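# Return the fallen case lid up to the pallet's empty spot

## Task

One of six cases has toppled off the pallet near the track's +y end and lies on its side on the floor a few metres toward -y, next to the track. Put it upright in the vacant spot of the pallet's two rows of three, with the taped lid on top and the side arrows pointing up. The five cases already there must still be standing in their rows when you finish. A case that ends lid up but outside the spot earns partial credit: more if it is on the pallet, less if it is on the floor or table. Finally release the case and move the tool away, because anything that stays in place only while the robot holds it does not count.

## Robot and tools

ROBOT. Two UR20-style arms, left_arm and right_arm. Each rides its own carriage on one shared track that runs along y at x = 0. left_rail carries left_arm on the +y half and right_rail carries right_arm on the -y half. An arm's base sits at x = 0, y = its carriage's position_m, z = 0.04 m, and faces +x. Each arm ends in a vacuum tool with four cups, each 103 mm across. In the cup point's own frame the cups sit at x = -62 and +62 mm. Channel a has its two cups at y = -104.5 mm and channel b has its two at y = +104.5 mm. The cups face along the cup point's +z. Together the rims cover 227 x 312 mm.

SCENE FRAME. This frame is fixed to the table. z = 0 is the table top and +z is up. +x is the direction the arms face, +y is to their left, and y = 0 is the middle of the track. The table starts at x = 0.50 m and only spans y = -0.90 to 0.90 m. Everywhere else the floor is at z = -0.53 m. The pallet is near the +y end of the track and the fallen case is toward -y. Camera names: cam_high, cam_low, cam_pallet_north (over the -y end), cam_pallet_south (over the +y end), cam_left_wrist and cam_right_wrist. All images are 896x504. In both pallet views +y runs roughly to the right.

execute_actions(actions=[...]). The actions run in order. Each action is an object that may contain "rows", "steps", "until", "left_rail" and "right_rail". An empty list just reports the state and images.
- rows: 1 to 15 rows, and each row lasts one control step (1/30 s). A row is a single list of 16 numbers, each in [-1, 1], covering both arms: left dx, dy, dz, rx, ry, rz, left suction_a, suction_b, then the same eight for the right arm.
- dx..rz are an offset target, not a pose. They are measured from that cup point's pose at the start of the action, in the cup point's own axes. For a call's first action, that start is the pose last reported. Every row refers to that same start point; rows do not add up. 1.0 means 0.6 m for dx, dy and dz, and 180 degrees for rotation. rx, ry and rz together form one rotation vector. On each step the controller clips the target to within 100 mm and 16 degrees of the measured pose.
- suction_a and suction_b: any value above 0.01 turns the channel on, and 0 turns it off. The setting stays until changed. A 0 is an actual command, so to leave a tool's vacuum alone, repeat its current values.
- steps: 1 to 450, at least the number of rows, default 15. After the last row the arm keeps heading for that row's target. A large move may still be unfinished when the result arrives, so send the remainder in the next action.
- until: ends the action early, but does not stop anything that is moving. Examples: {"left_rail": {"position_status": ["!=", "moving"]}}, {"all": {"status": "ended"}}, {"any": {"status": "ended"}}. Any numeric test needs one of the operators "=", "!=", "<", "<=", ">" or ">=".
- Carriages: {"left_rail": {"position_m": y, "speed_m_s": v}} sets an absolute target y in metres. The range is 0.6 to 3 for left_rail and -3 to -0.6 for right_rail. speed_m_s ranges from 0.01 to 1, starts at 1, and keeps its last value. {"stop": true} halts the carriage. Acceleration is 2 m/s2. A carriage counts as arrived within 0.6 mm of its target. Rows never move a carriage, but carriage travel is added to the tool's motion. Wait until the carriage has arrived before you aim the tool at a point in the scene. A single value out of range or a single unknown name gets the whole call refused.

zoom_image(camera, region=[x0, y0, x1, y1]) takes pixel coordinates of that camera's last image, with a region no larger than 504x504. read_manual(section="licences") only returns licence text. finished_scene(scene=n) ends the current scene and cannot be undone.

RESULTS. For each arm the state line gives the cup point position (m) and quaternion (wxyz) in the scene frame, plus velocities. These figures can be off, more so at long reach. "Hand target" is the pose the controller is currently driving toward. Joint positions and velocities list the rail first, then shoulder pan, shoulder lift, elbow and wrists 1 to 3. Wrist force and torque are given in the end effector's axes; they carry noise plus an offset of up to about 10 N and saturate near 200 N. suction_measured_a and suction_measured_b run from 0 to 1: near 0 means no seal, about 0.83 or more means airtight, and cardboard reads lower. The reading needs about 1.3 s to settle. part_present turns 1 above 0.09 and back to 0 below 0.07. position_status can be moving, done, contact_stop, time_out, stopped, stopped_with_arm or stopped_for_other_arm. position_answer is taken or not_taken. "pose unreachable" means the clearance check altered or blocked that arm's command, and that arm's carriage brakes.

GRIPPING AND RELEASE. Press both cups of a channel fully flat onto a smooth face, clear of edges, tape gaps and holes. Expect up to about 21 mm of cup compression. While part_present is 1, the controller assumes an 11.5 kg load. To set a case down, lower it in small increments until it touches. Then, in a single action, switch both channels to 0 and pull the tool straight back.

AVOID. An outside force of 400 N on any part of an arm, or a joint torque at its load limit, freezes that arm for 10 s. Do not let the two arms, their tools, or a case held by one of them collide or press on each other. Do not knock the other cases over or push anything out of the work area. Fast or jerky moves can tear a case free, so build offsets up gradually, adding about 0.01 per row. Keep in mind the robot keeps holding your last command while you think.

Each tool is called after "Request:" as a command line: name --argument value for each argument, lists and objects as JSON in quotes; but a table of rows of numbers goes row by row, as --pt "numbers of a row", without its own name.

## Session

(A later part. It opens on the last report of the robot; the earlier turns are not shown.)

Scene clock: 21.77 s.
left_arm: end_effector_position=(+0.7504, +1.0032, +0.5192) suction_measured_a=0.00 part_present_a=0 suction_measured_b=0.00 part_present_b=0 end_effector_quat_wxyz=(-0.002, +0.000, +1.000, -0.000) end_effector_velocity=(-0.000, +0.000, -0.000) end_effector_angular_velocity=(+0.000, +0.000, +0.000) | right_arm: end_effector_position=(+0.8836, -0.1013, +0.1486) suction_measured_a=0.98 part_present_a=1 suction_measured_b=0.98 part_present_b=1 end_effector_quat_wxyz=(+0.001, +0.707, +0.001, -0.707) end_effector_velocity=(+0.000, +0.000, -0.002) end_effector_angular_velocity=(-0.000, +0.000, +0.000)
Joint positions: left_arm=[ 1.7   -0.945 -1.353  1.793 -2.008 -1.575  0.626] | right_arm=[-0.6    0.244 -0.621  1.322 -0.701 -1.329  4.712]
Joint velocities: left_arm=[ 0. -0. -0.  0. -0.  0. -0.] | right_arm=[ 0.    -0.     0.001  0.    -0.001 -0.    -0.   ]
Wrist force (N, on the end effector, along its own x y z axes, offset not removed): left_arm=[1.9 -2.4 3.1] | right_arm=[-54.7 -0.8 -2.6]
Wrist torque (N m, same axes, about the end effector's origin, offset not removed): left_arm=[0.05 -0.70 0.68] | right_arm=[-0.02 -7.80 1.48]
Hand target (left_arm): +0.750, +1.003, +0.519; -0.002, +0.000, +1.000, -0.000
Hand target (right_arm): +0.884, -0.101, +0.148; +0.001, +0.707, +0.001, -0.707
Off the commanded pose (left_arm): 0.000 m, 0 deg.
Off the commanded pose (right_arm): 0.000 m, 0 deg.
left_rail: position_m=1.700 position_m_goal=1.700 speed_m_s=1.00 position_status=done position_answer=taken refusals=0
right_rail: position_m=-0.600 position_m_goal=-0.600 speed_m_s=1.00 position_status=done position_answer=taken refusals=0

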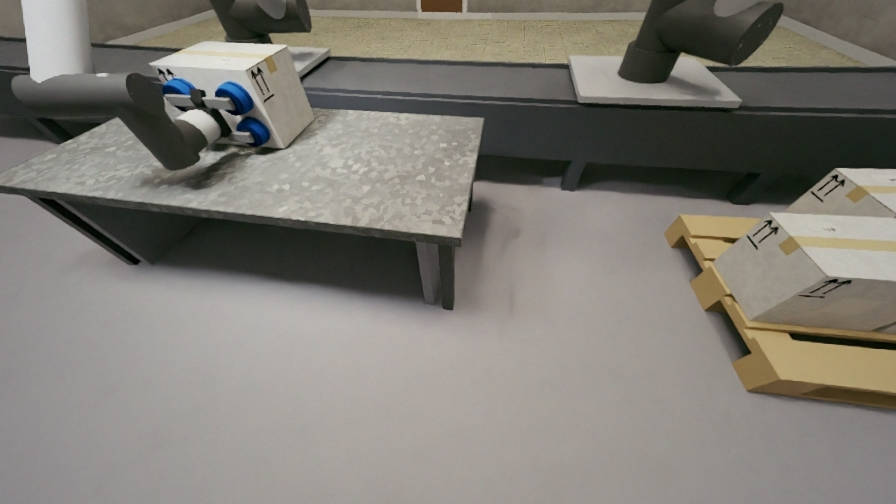

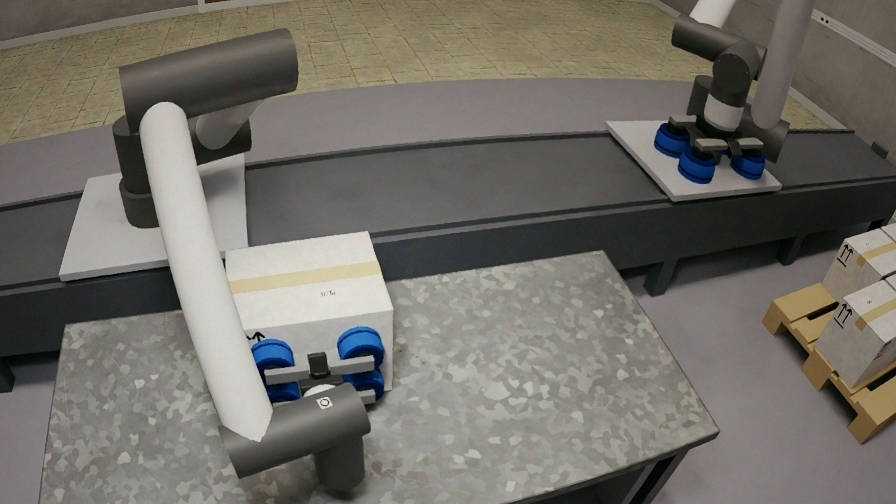

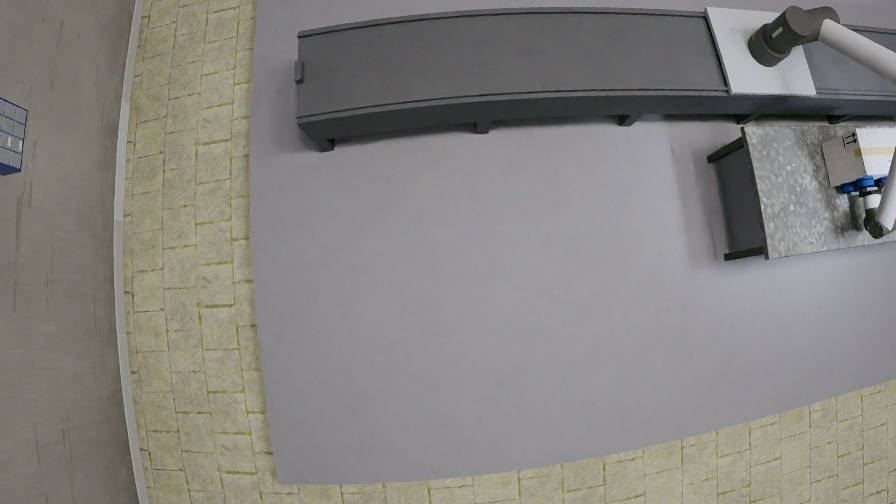

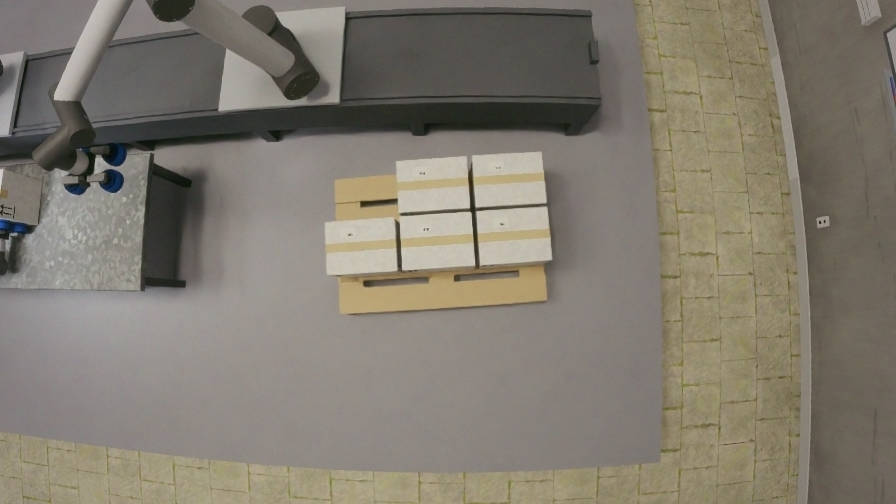

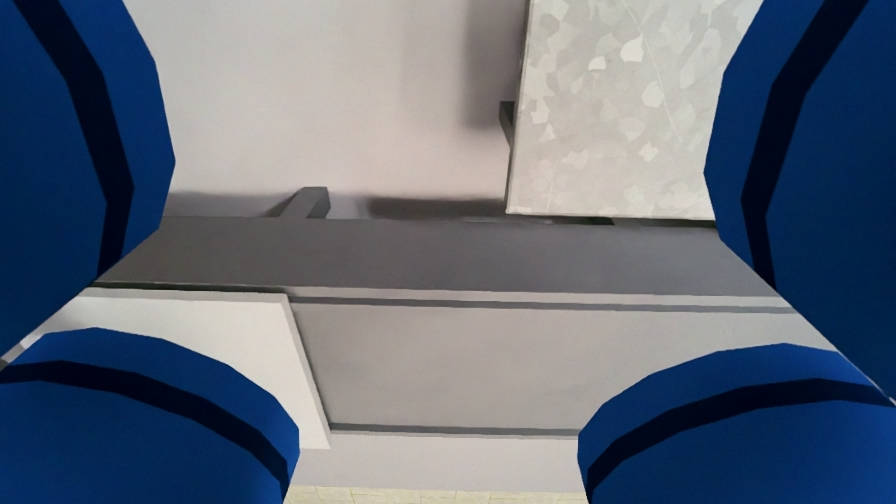

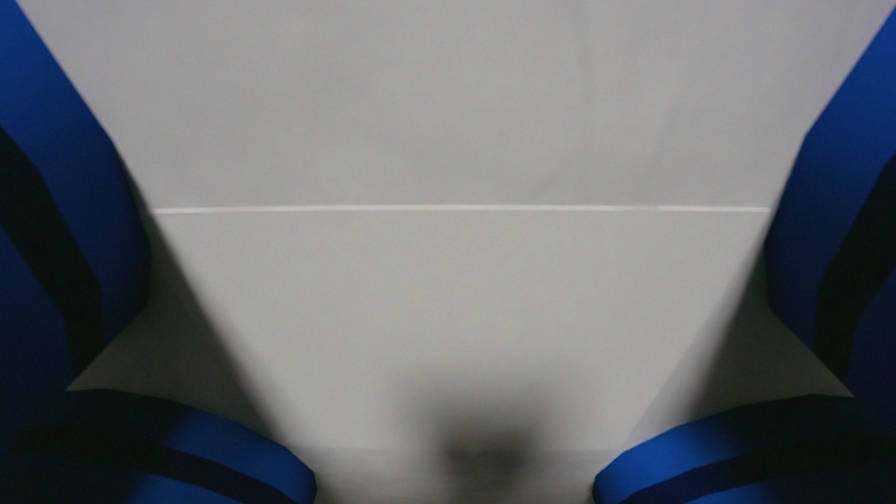

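Request:
execute_actions --actions '[{"rows":[[0,0,0,0,0,0,0,0,0.003,0,0,0,0,0,1,1]],"steps":1}]'

Request:
zoom_image --camera "cam_high" --region '[250, 100, 330, 170]'

Scene clock: 22.00 s.
left_arm: end_effector_position=(+0.7504, +1.0032, +0.5192) suction_measured_a=0.00 part_present_a=0 suction_measured_b=0.00 part_present_b=0 end_effector_quat_wxyz=(-0.002, +0.000, +1.000, -0.000) end_effector_velocity=(+0.000, -0.000, -0.000) end_effector_angular_velocity=(+0.000, +0.000, -0.000) | right_arm: end_effector_position=(+0.8836, -0.1013, +0.1484) suction_measured_a=0.98 part_present_a=1 suction_measured_b=0.98 part_present_b=1 end_effector_quat_wxyz=(+0.001, +0.707, +0.001, -0.707) end_effector_velocity=(+0.000, +0.000, -0.003) end_effector_angular_velocity=(-0.000, +0.000, +0.000)
Joint positions: left_arm=[ 1.7   -0.945 -1.353  1.793 -2.008 -1.575  0.626] | right_arm=[-0.6    0.244 -0.621  1.322 -0.701 -1.329  4.712]
Joint velocities: left_arm=[ 0.  0.  0. -0. -0.  0.  0.] | right_arm=[ 0.    -0.     0.002  0.    -0.002 -0.     0.   ]
Wrist force (N, on the end effector, along its own x y z axes, offset not removed): left_arm=[1.6 -5.2 7.4] | right_arm=[-51.7 -2.8 -1.5]
Wrist torque (N m, same axes, about the end effector's origin, offset not removed): left_arm=[-0.34 -0.69 0.57] | right_arm=[-0.30 -8.21 1.58]
Hand target (left_arm): +0.750, +1.003, +0.519; -0.002, +0.000, +1.000, -0.000
Hand target (right_arm): +0.884, -0.101, +0.147; +0.001, +0.707, +0.001, -0.707
Off the commanded pose (left_arm): 0.000 m, 0 deg.
Off the commanded pose (right_arm): 0.002 m, 0 deg.
left_rail: position_m=1.700 position_m_goal=1.700 speed_m_s=1.00 position_status=done position_answer=taken refusals=0
right_rail: position_m=-0.600 position_m_goal=-0.600 speed_m_s=1.00 position_status=done position_answer=taken refusals=0

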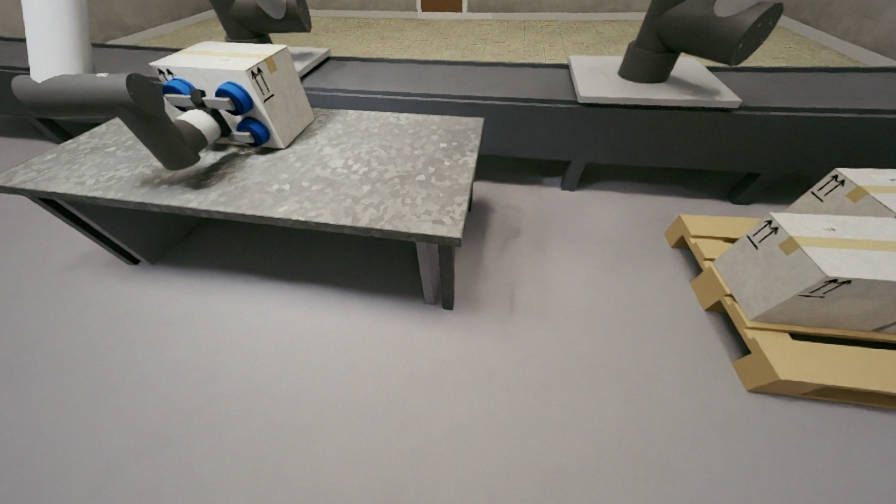

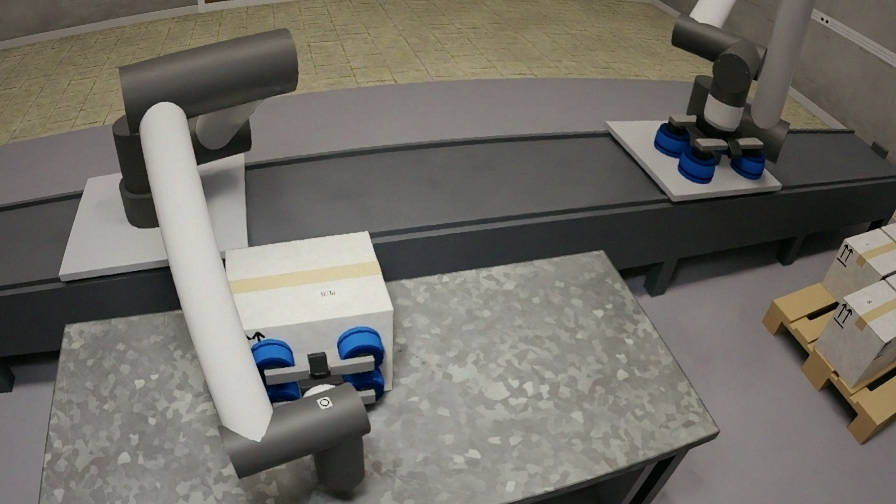

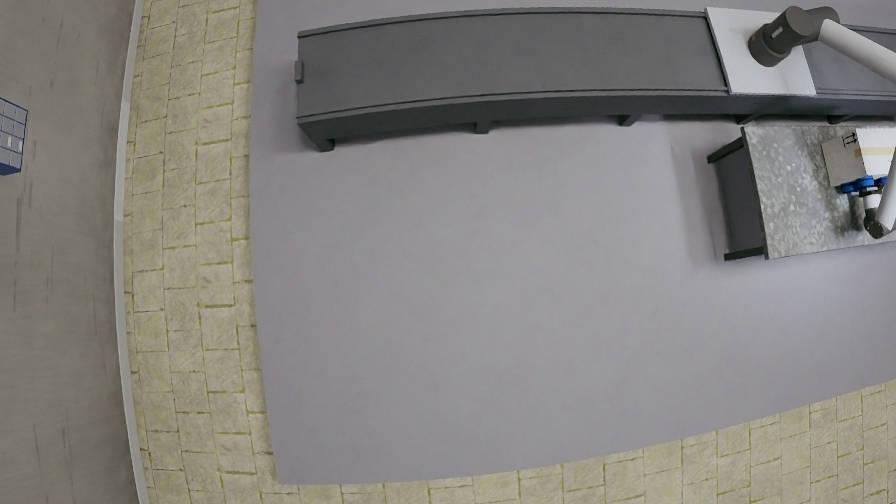

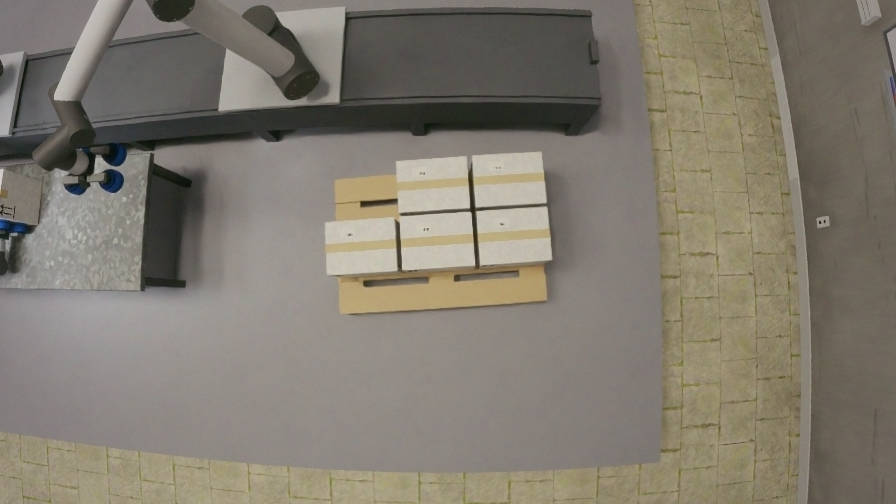

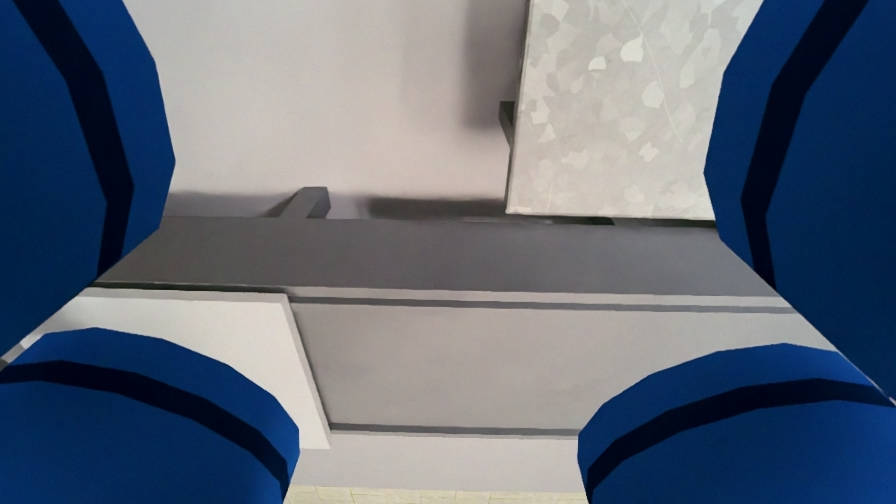

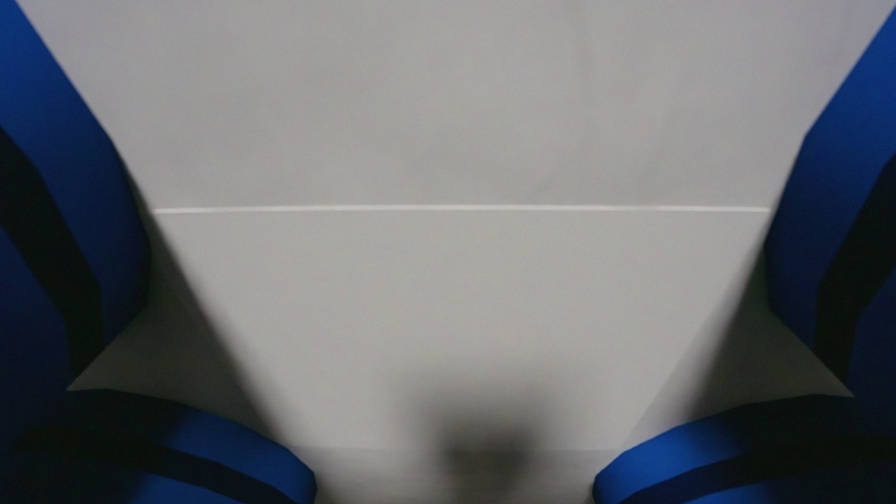

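Region (250, 100, 330, 170) of cam_high's 896x504 image, scaled by 6.300, with more detail than that image has; it fills the top 441 rows of this view, and the rest is white.

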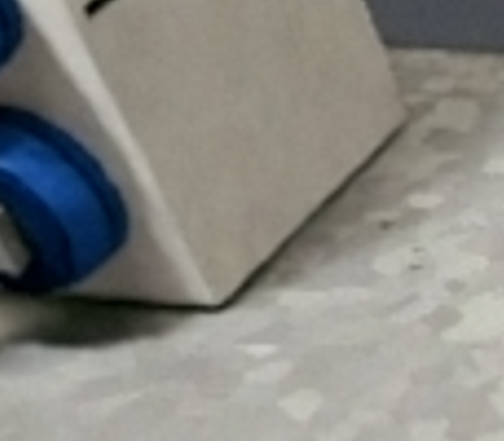

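Request:
execute_actions --actions '[]'

Scene clock: 22.23 s.
left_arm: end_effector_position=(+0.7504, +1.0032, +0.5192) suction_measured_a=0.00 part_present_a=0 suction_measured_b=0.00 part_present_b=0 end_effector_quat_wxyz=(-0.002, +0.000, +1.000, -0.000) end_effector_velocity=(+0.000, -0.000, -0.000) end_effector_angular_velocity=(+0.000, +0.000, -0.000) | right_arm: end_effector_position=(+0.8836, -0.1013, +0.1471) suction_measured_a=0.98 part_present_a=1 suction_measured_b=0.98 part_present_b=1 end_effector_quat_wxyz=(+0.001, +0.707, +0.001, -0.707) end_effector_velocity=(-0.000, -0.000, -0.002) end_effector_angular_velocity=(-0.000, +0.000, +0.000)
Joint positions: left_arm=[ 1.7   -0.945 -1.353  1.793 -2.008 -1.575  0.626] | right_arm=[-0.6    0.244 -0.62   1.322 -0.702 -1.329  4.712]
Joint velocities: left_arm=[ 0.  0.  0.  0.  0. -0.  0.] | right_arm=[ 0.     0.     0.002  0.    -0.002 -0.     0.   ]
Wrist force (N, on the end effector, along its own x y z axes, offset not removed): left_arm=[3.1 -3.7 6.2] | right_arm=[-54.3 -0.1 -3.5]
Wrist torque (N m, same axes, about the end effector's origin, offset not removed): left_arm=[-0.08 -0.85 0.57] | right_arm=[0.09 -7.76 1.53]
Hand target (left_arm): +0.750, +1.003, +0.519; -0.002, +0.000, +1.000, -0.000
Hand target (right_arm): +0.884, -0.101, +0.147; +0.001, +0.707, +0.001, -0.707
Off the commanded pose (left_arm): 0.000 m, 0 deg.
Off the commanded pose (right_arm): 0.000 m, 0 deg.
left_rail: position_m=1.700 position_m_goal=1.700 speed_m_s=1.00 position_status=done position_answer=taken refusals=0
right_rail: position_m=-0.600 position_m_goal=-0.600 speed_m_s=1.00 position_status=done position_answer=taken refusals=0

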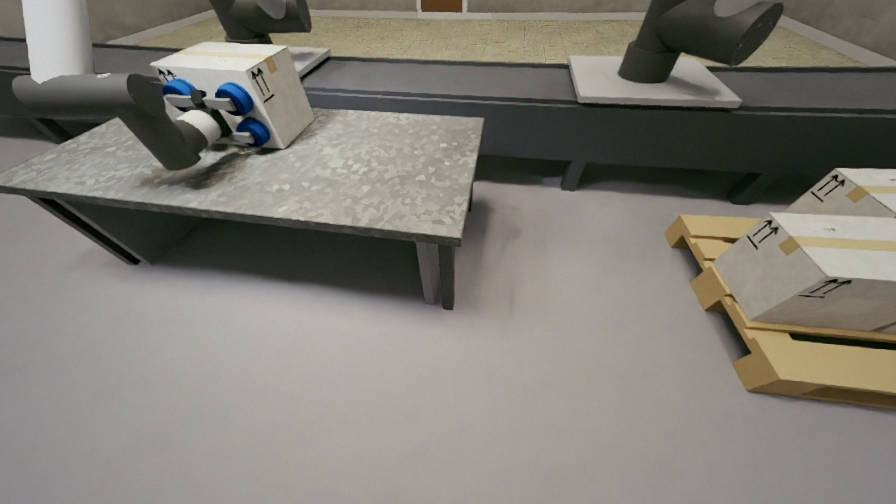

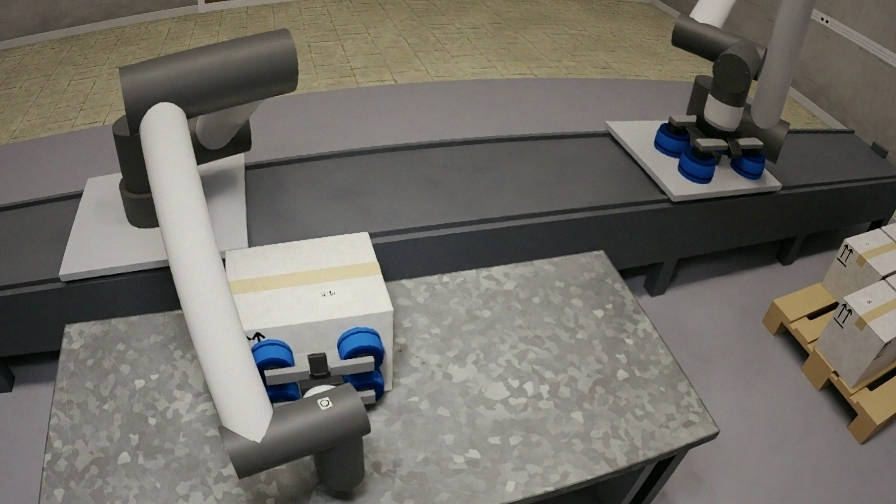

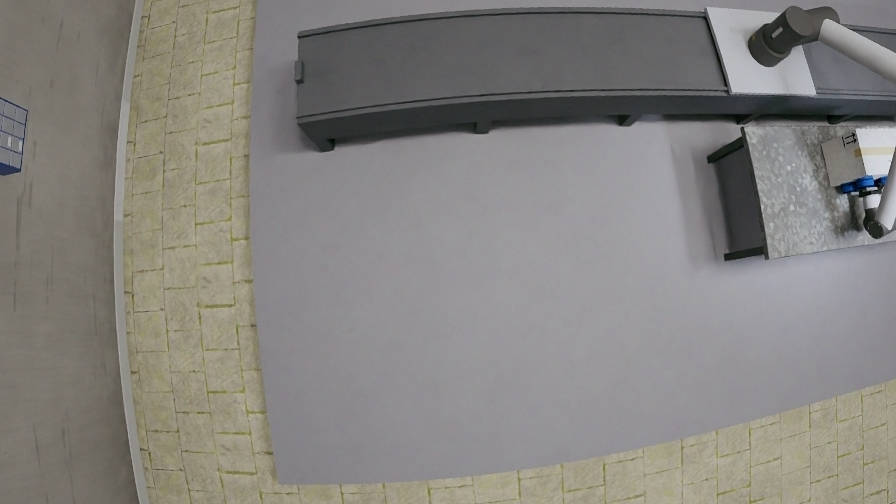

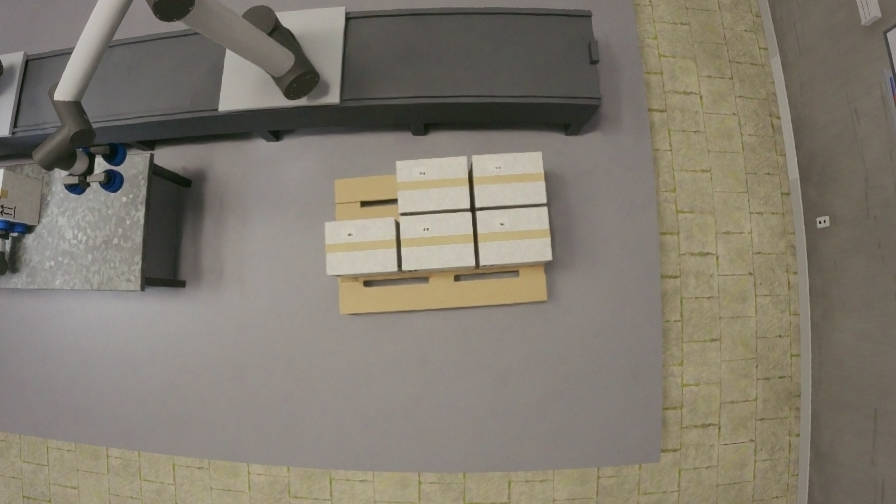

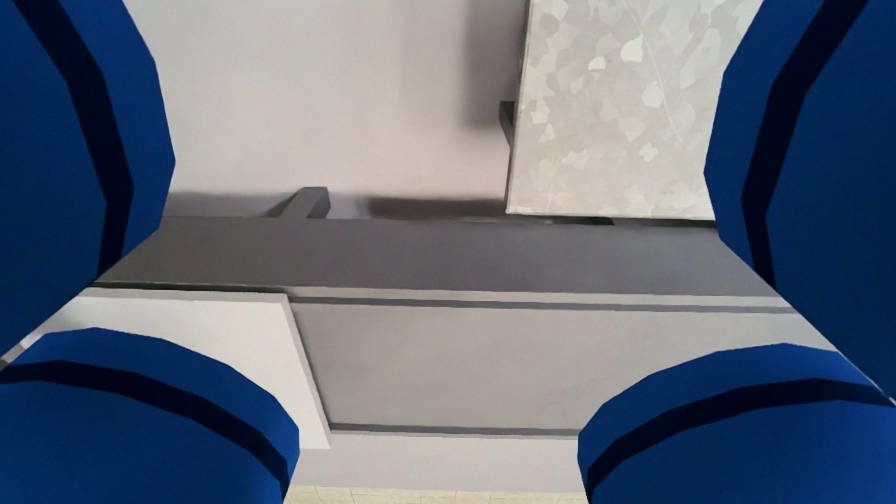

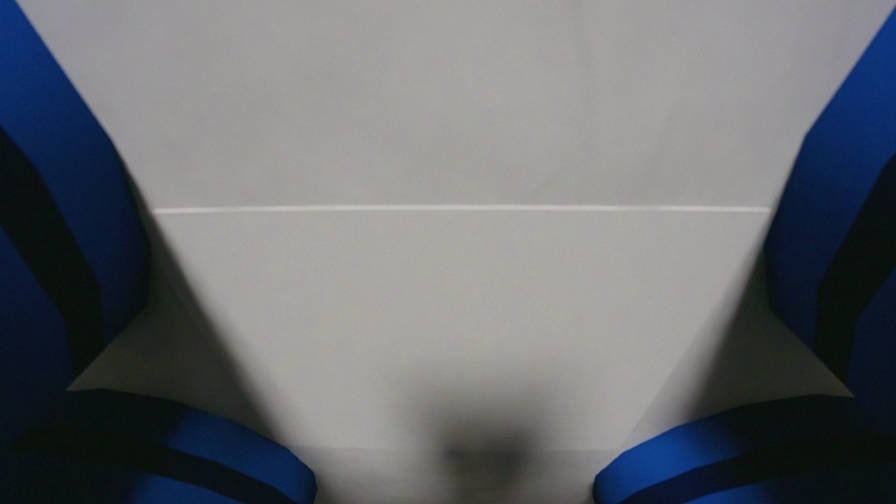

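Request:
execute_actions --actions '[{"rows":[[0,0,0,0,0,0,0,0,0.0035,0,0,0,0,0,1,1]],"steps":1}]'

Request:
zoom_image --camera "cam_high" --region '[250, 100, 330, 170]'

Scene clock: 22.47 s.
left_arm: end_effector_position=(+0.7504, +1.0032, +0.5192) suction_measured_a=0.00 part_present_a=0 suction_measured_b=0.00 part_present_b=0 end_effector_quat_wxyz=(-0.002, +0.000, +1.000, -0.000) end_effector_velocity=(-0.000, +0.000, +0.000) end_effector_angular_velocity=(-0.000, -0.000, -0.000) | right_arm: end_effector_position=(+0.8836, -0.1013, +0.1468) suction_measured_a=0.98 part_present_a=1 suction_measured_b=0.98 part_present_b=1 end_effector_quat_wxyz=(+0.001, +0.707, +0.001, -0.707) end_effector_velocity=(+0.000, +0.000, -0.003) end_effector_angular_velocity=(-0.000, +0.000, -0.000)
Joint positions: left_arm=[ 1.7   -0.945 -1.353  1.793 -2.008 -1.575  0.626] | right_arm=[-0.6    0.244 -0.62   1.322 -0.703 -1.329  4.712]
Joint velocities: left_arm=[ 0. -0. -0.  0. -0.  0. -0.] | right_arm=[ 0.     0.     0.002  0.    -0.002  0.    -0.   ]
Wrist force (N, on the end effector, along its own x y z axes, offset not removed): left_arm=[2.4 -4.1 9.0] | right_arm=[-53.1 -1.0 0.0]
Wrist torque (N m, same axes, about the end effector's origin, offset not removed): left_arm=[-0.22 -0.85 0.69] | right_arm=[0.05 -8.03 1.52]
Hand target (left_arm): +0.750, +1.003, +0.519; -0.002, +0.000, +1.000, -0.000
Hand target (right_arm): +0.884, -0.101, +0.145; +0.001, +0.707, +0.001, -0.707
Off the commanded pose (left_arm): 0.000 m, 0 deg.
Off the commanded pose (right_arm): 0.002 m, 0 deg.
left_rail: position_m=1.700 position_m_goal=1.700 speed_m_s=1.00 position_status=done position_answer=taken refusals=0
right_rail: position_m=-0.600 position_m_goal=-0.600 speed_m_s=1.00 position_status=done position_answer=taken refusals=0

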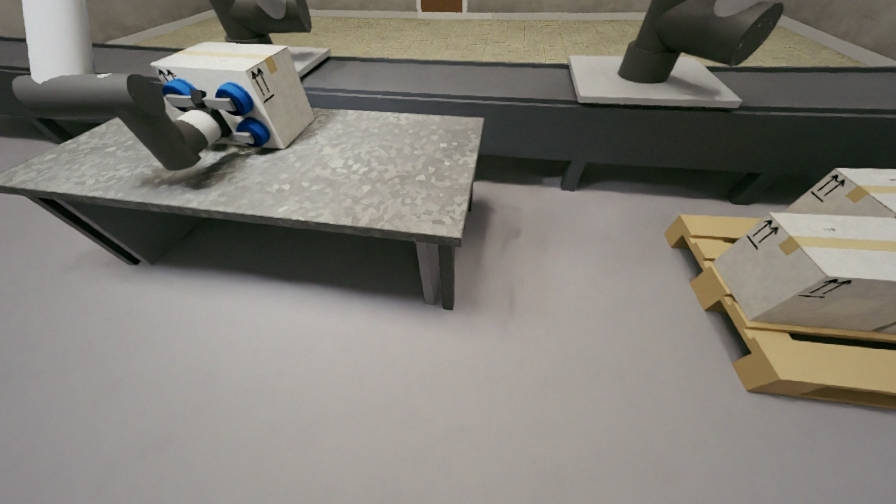

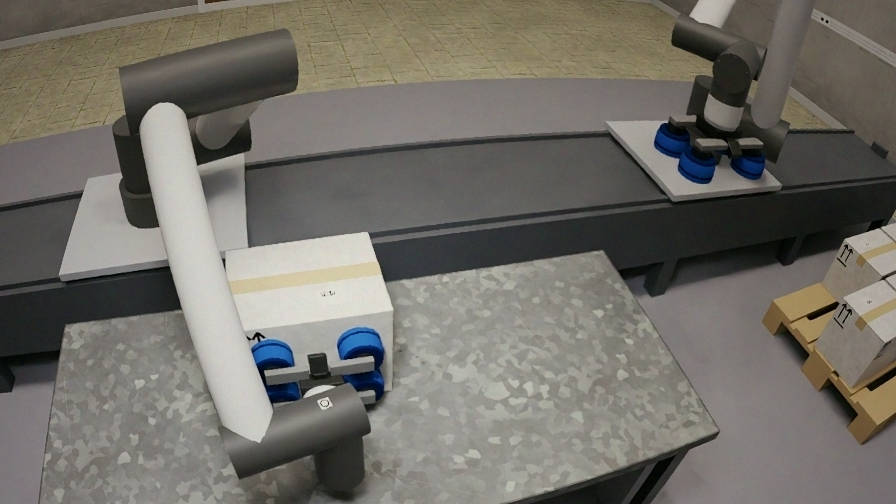

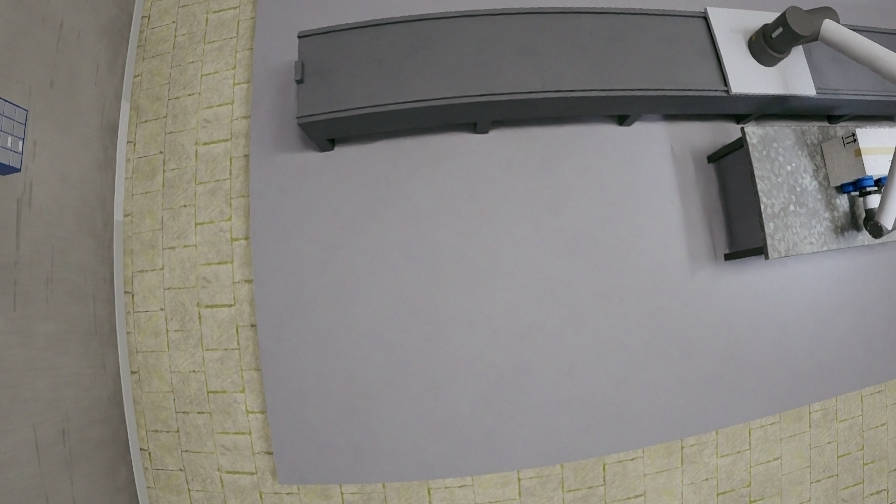

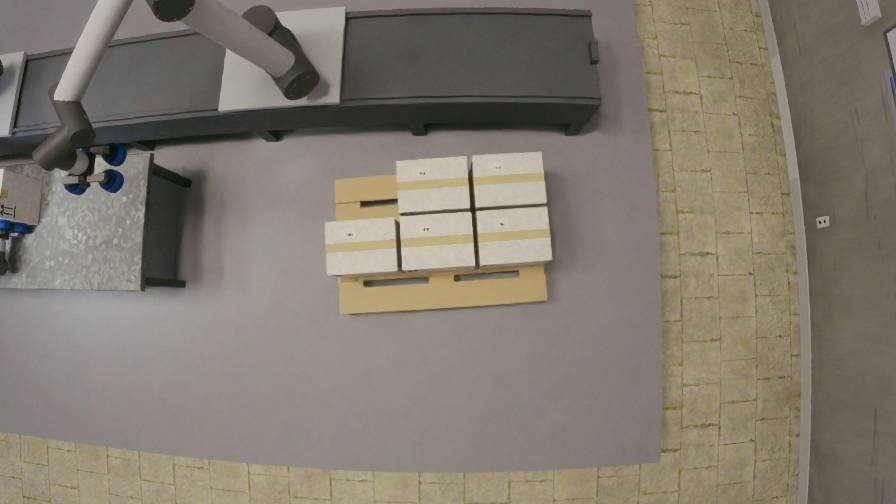

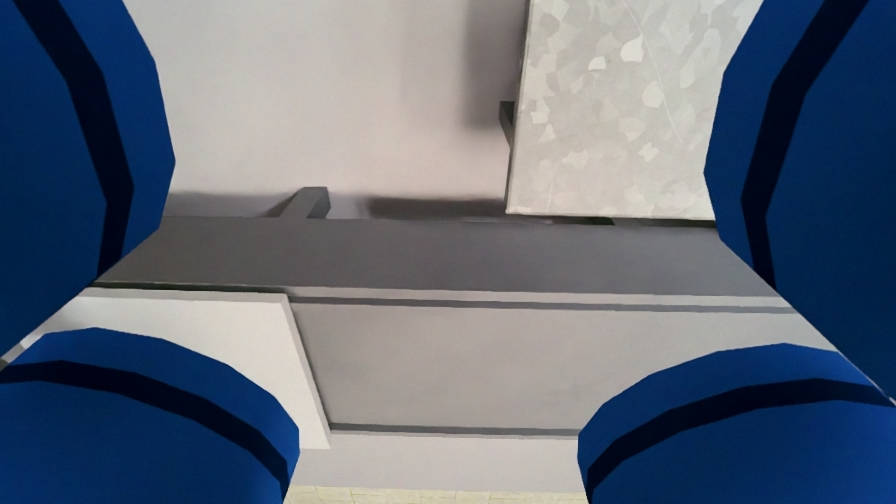

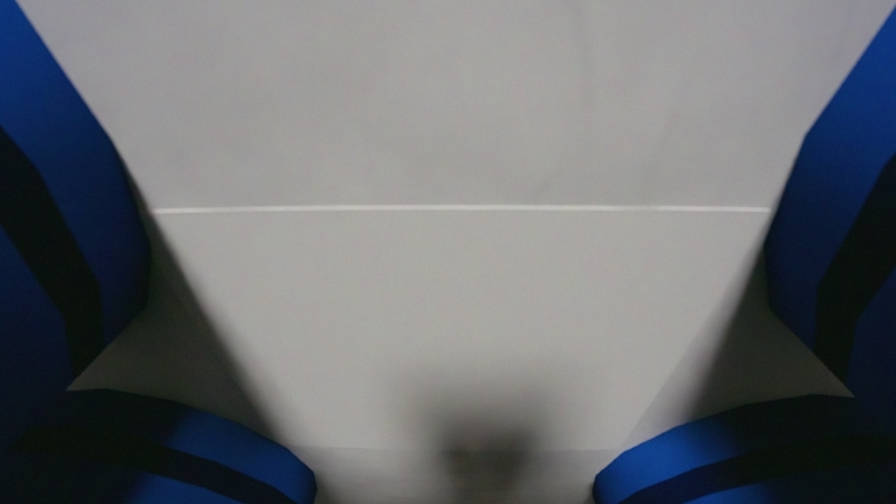

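Region (250, 100, 330, 170) of cam_high's 896x504 image, scaled by 6.300, with more detail than that image has; it fills the top 441 rows of this view, and the rest is white.

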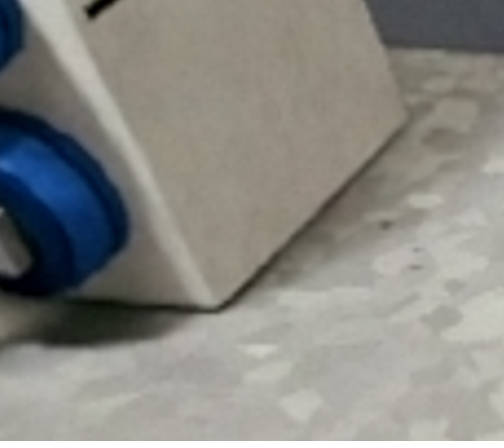

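Request:
execute_actions --actions '[]'

Scene clock: 22.57 s.
left_arm: end_effector_position=(+0.7504, +1.0032, +0.5192) suction_measured_a=0.00 part_present_a=0 suction_measured_b=0.00 part_present_b=0 end_effector_quat_wxyz=(-0.002, +0.000, +1.000, -0.000) end_effector_velocity=(+0.000, -0.000, -0.000) end_effector_angular_velocity=(+0.000, +0.000, -0.000) | right_arm: end_effector_position=(+0.8836, -0.1013, +0.1460) suction_measured_a=0.98 part_present_a=1 suction_measured_b=0.98 part_present_b=1 end_effector_quat_wxyz=(+0.001, +0.707, +0.001, -0.707) end_effector_velocity=(+0.000, +0.000, -0.007) end_effector_angular_velocity=(-0.000, +0.000, +0.000)
Joint positions: left_arm=[ 1.7   -0.945 -1.353  1.793 -2.008 -1.575  0.626] | right_arm=[-0.6    0.244 -0.619  1.322 -0.703 -1.329  4.712]
Joint velocities: left_arm=[ 0.  0.  0. -0.  0. -0.  0.] | right_arm=[ 0.    -0.     0.006  0.    -0.006 -0.     0.   ]
Wrist force (N, on the end effector, along its own x y z axes, offset not removed): left_arm=[2.3 -2.2 6.3] | right_arm=[-55.0 -2.6 -0.1]
Wrist torque (N m, same axes, about the end effector's origin, offset not removed): left_arm=[0.08 -0.77 0.60] | right_arm=[-0.27 -7.50 1.56]
Hand target (left_arm): +0.750, +1.003, +0.519; -0.002, +0.000, +1.000, -0.000
Hand target (right_arm): +0.884, -0.101, +0.145; +0.001, +0.707, +0.001, -0.707
Off the commanded pose (left_arm): 0.000 m, 0 deg.
Off the commanded pose (right_arm): 0.001 m, 0 deg.
left_rail: position_m=1.700 position_m_goal=1.700 speed_m_s=1.00 position_status=done position_answer=taken refusals=0
right_rail: position_m=-0.600 position_m_goal=-0.600 speed_m_s=1.00 position_status=done position_answer=taken refusals=0

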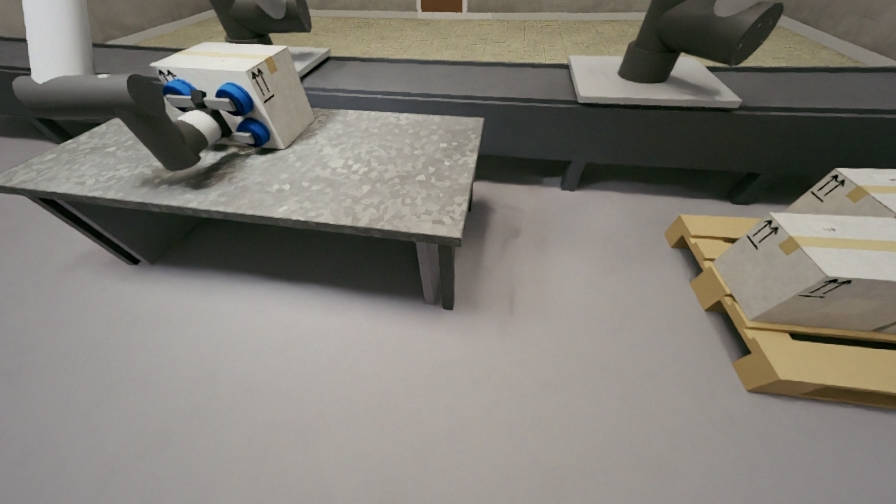

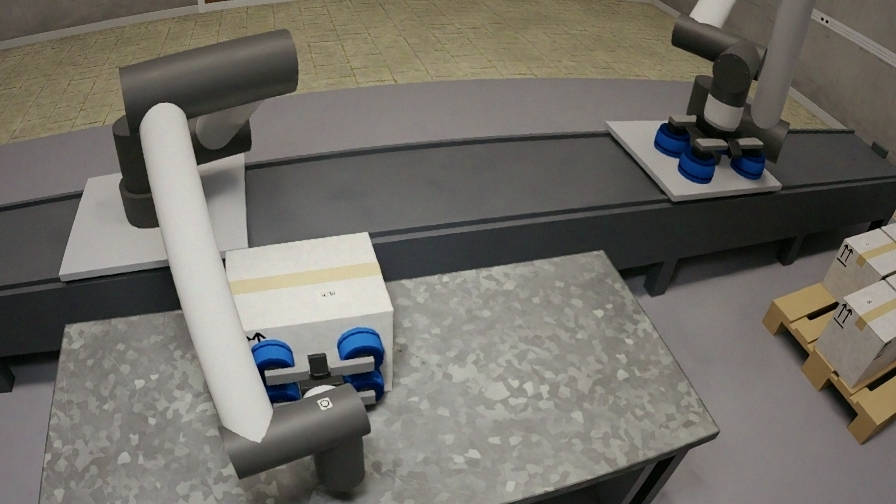

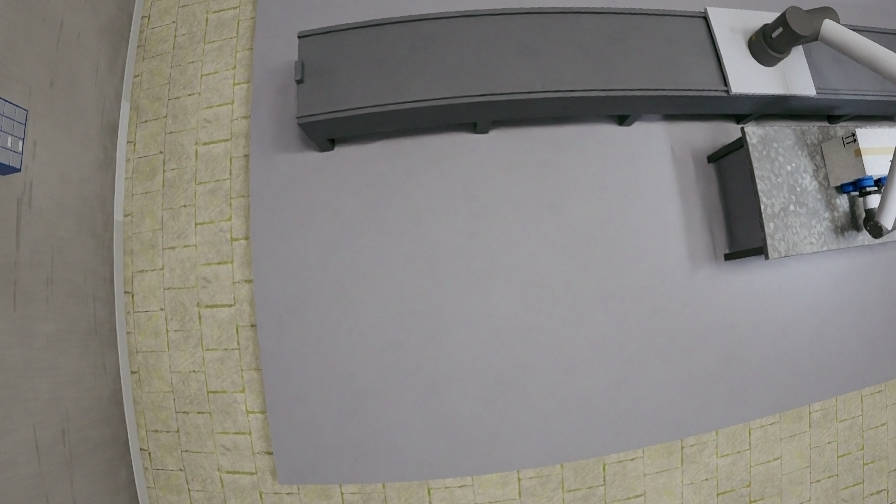

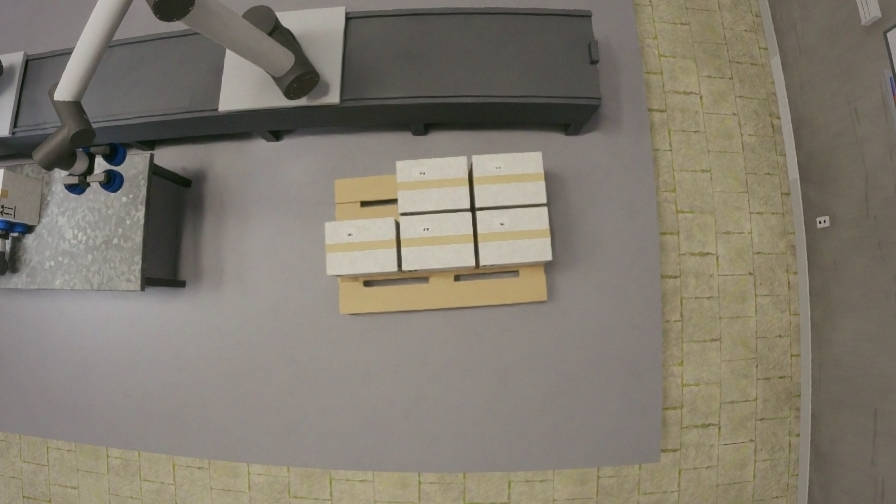

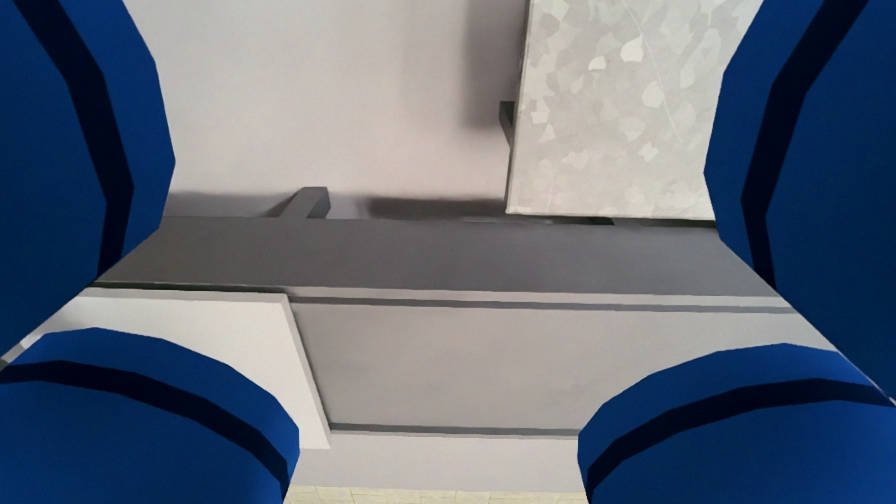

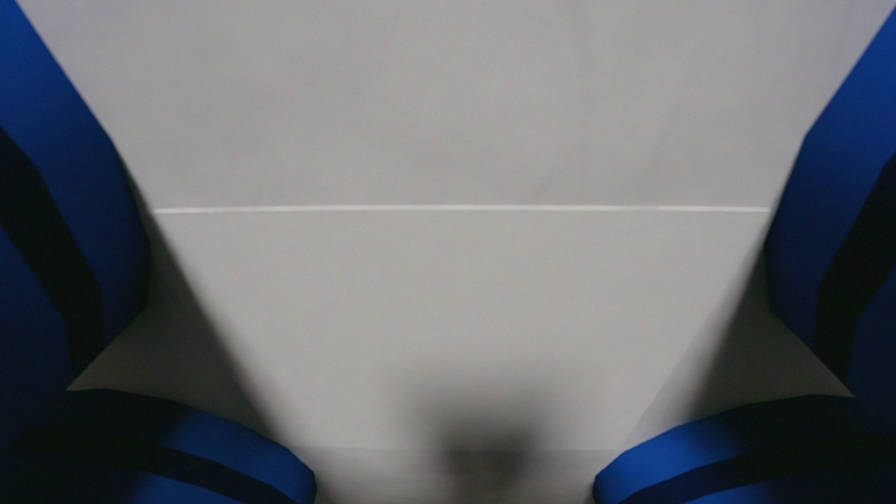

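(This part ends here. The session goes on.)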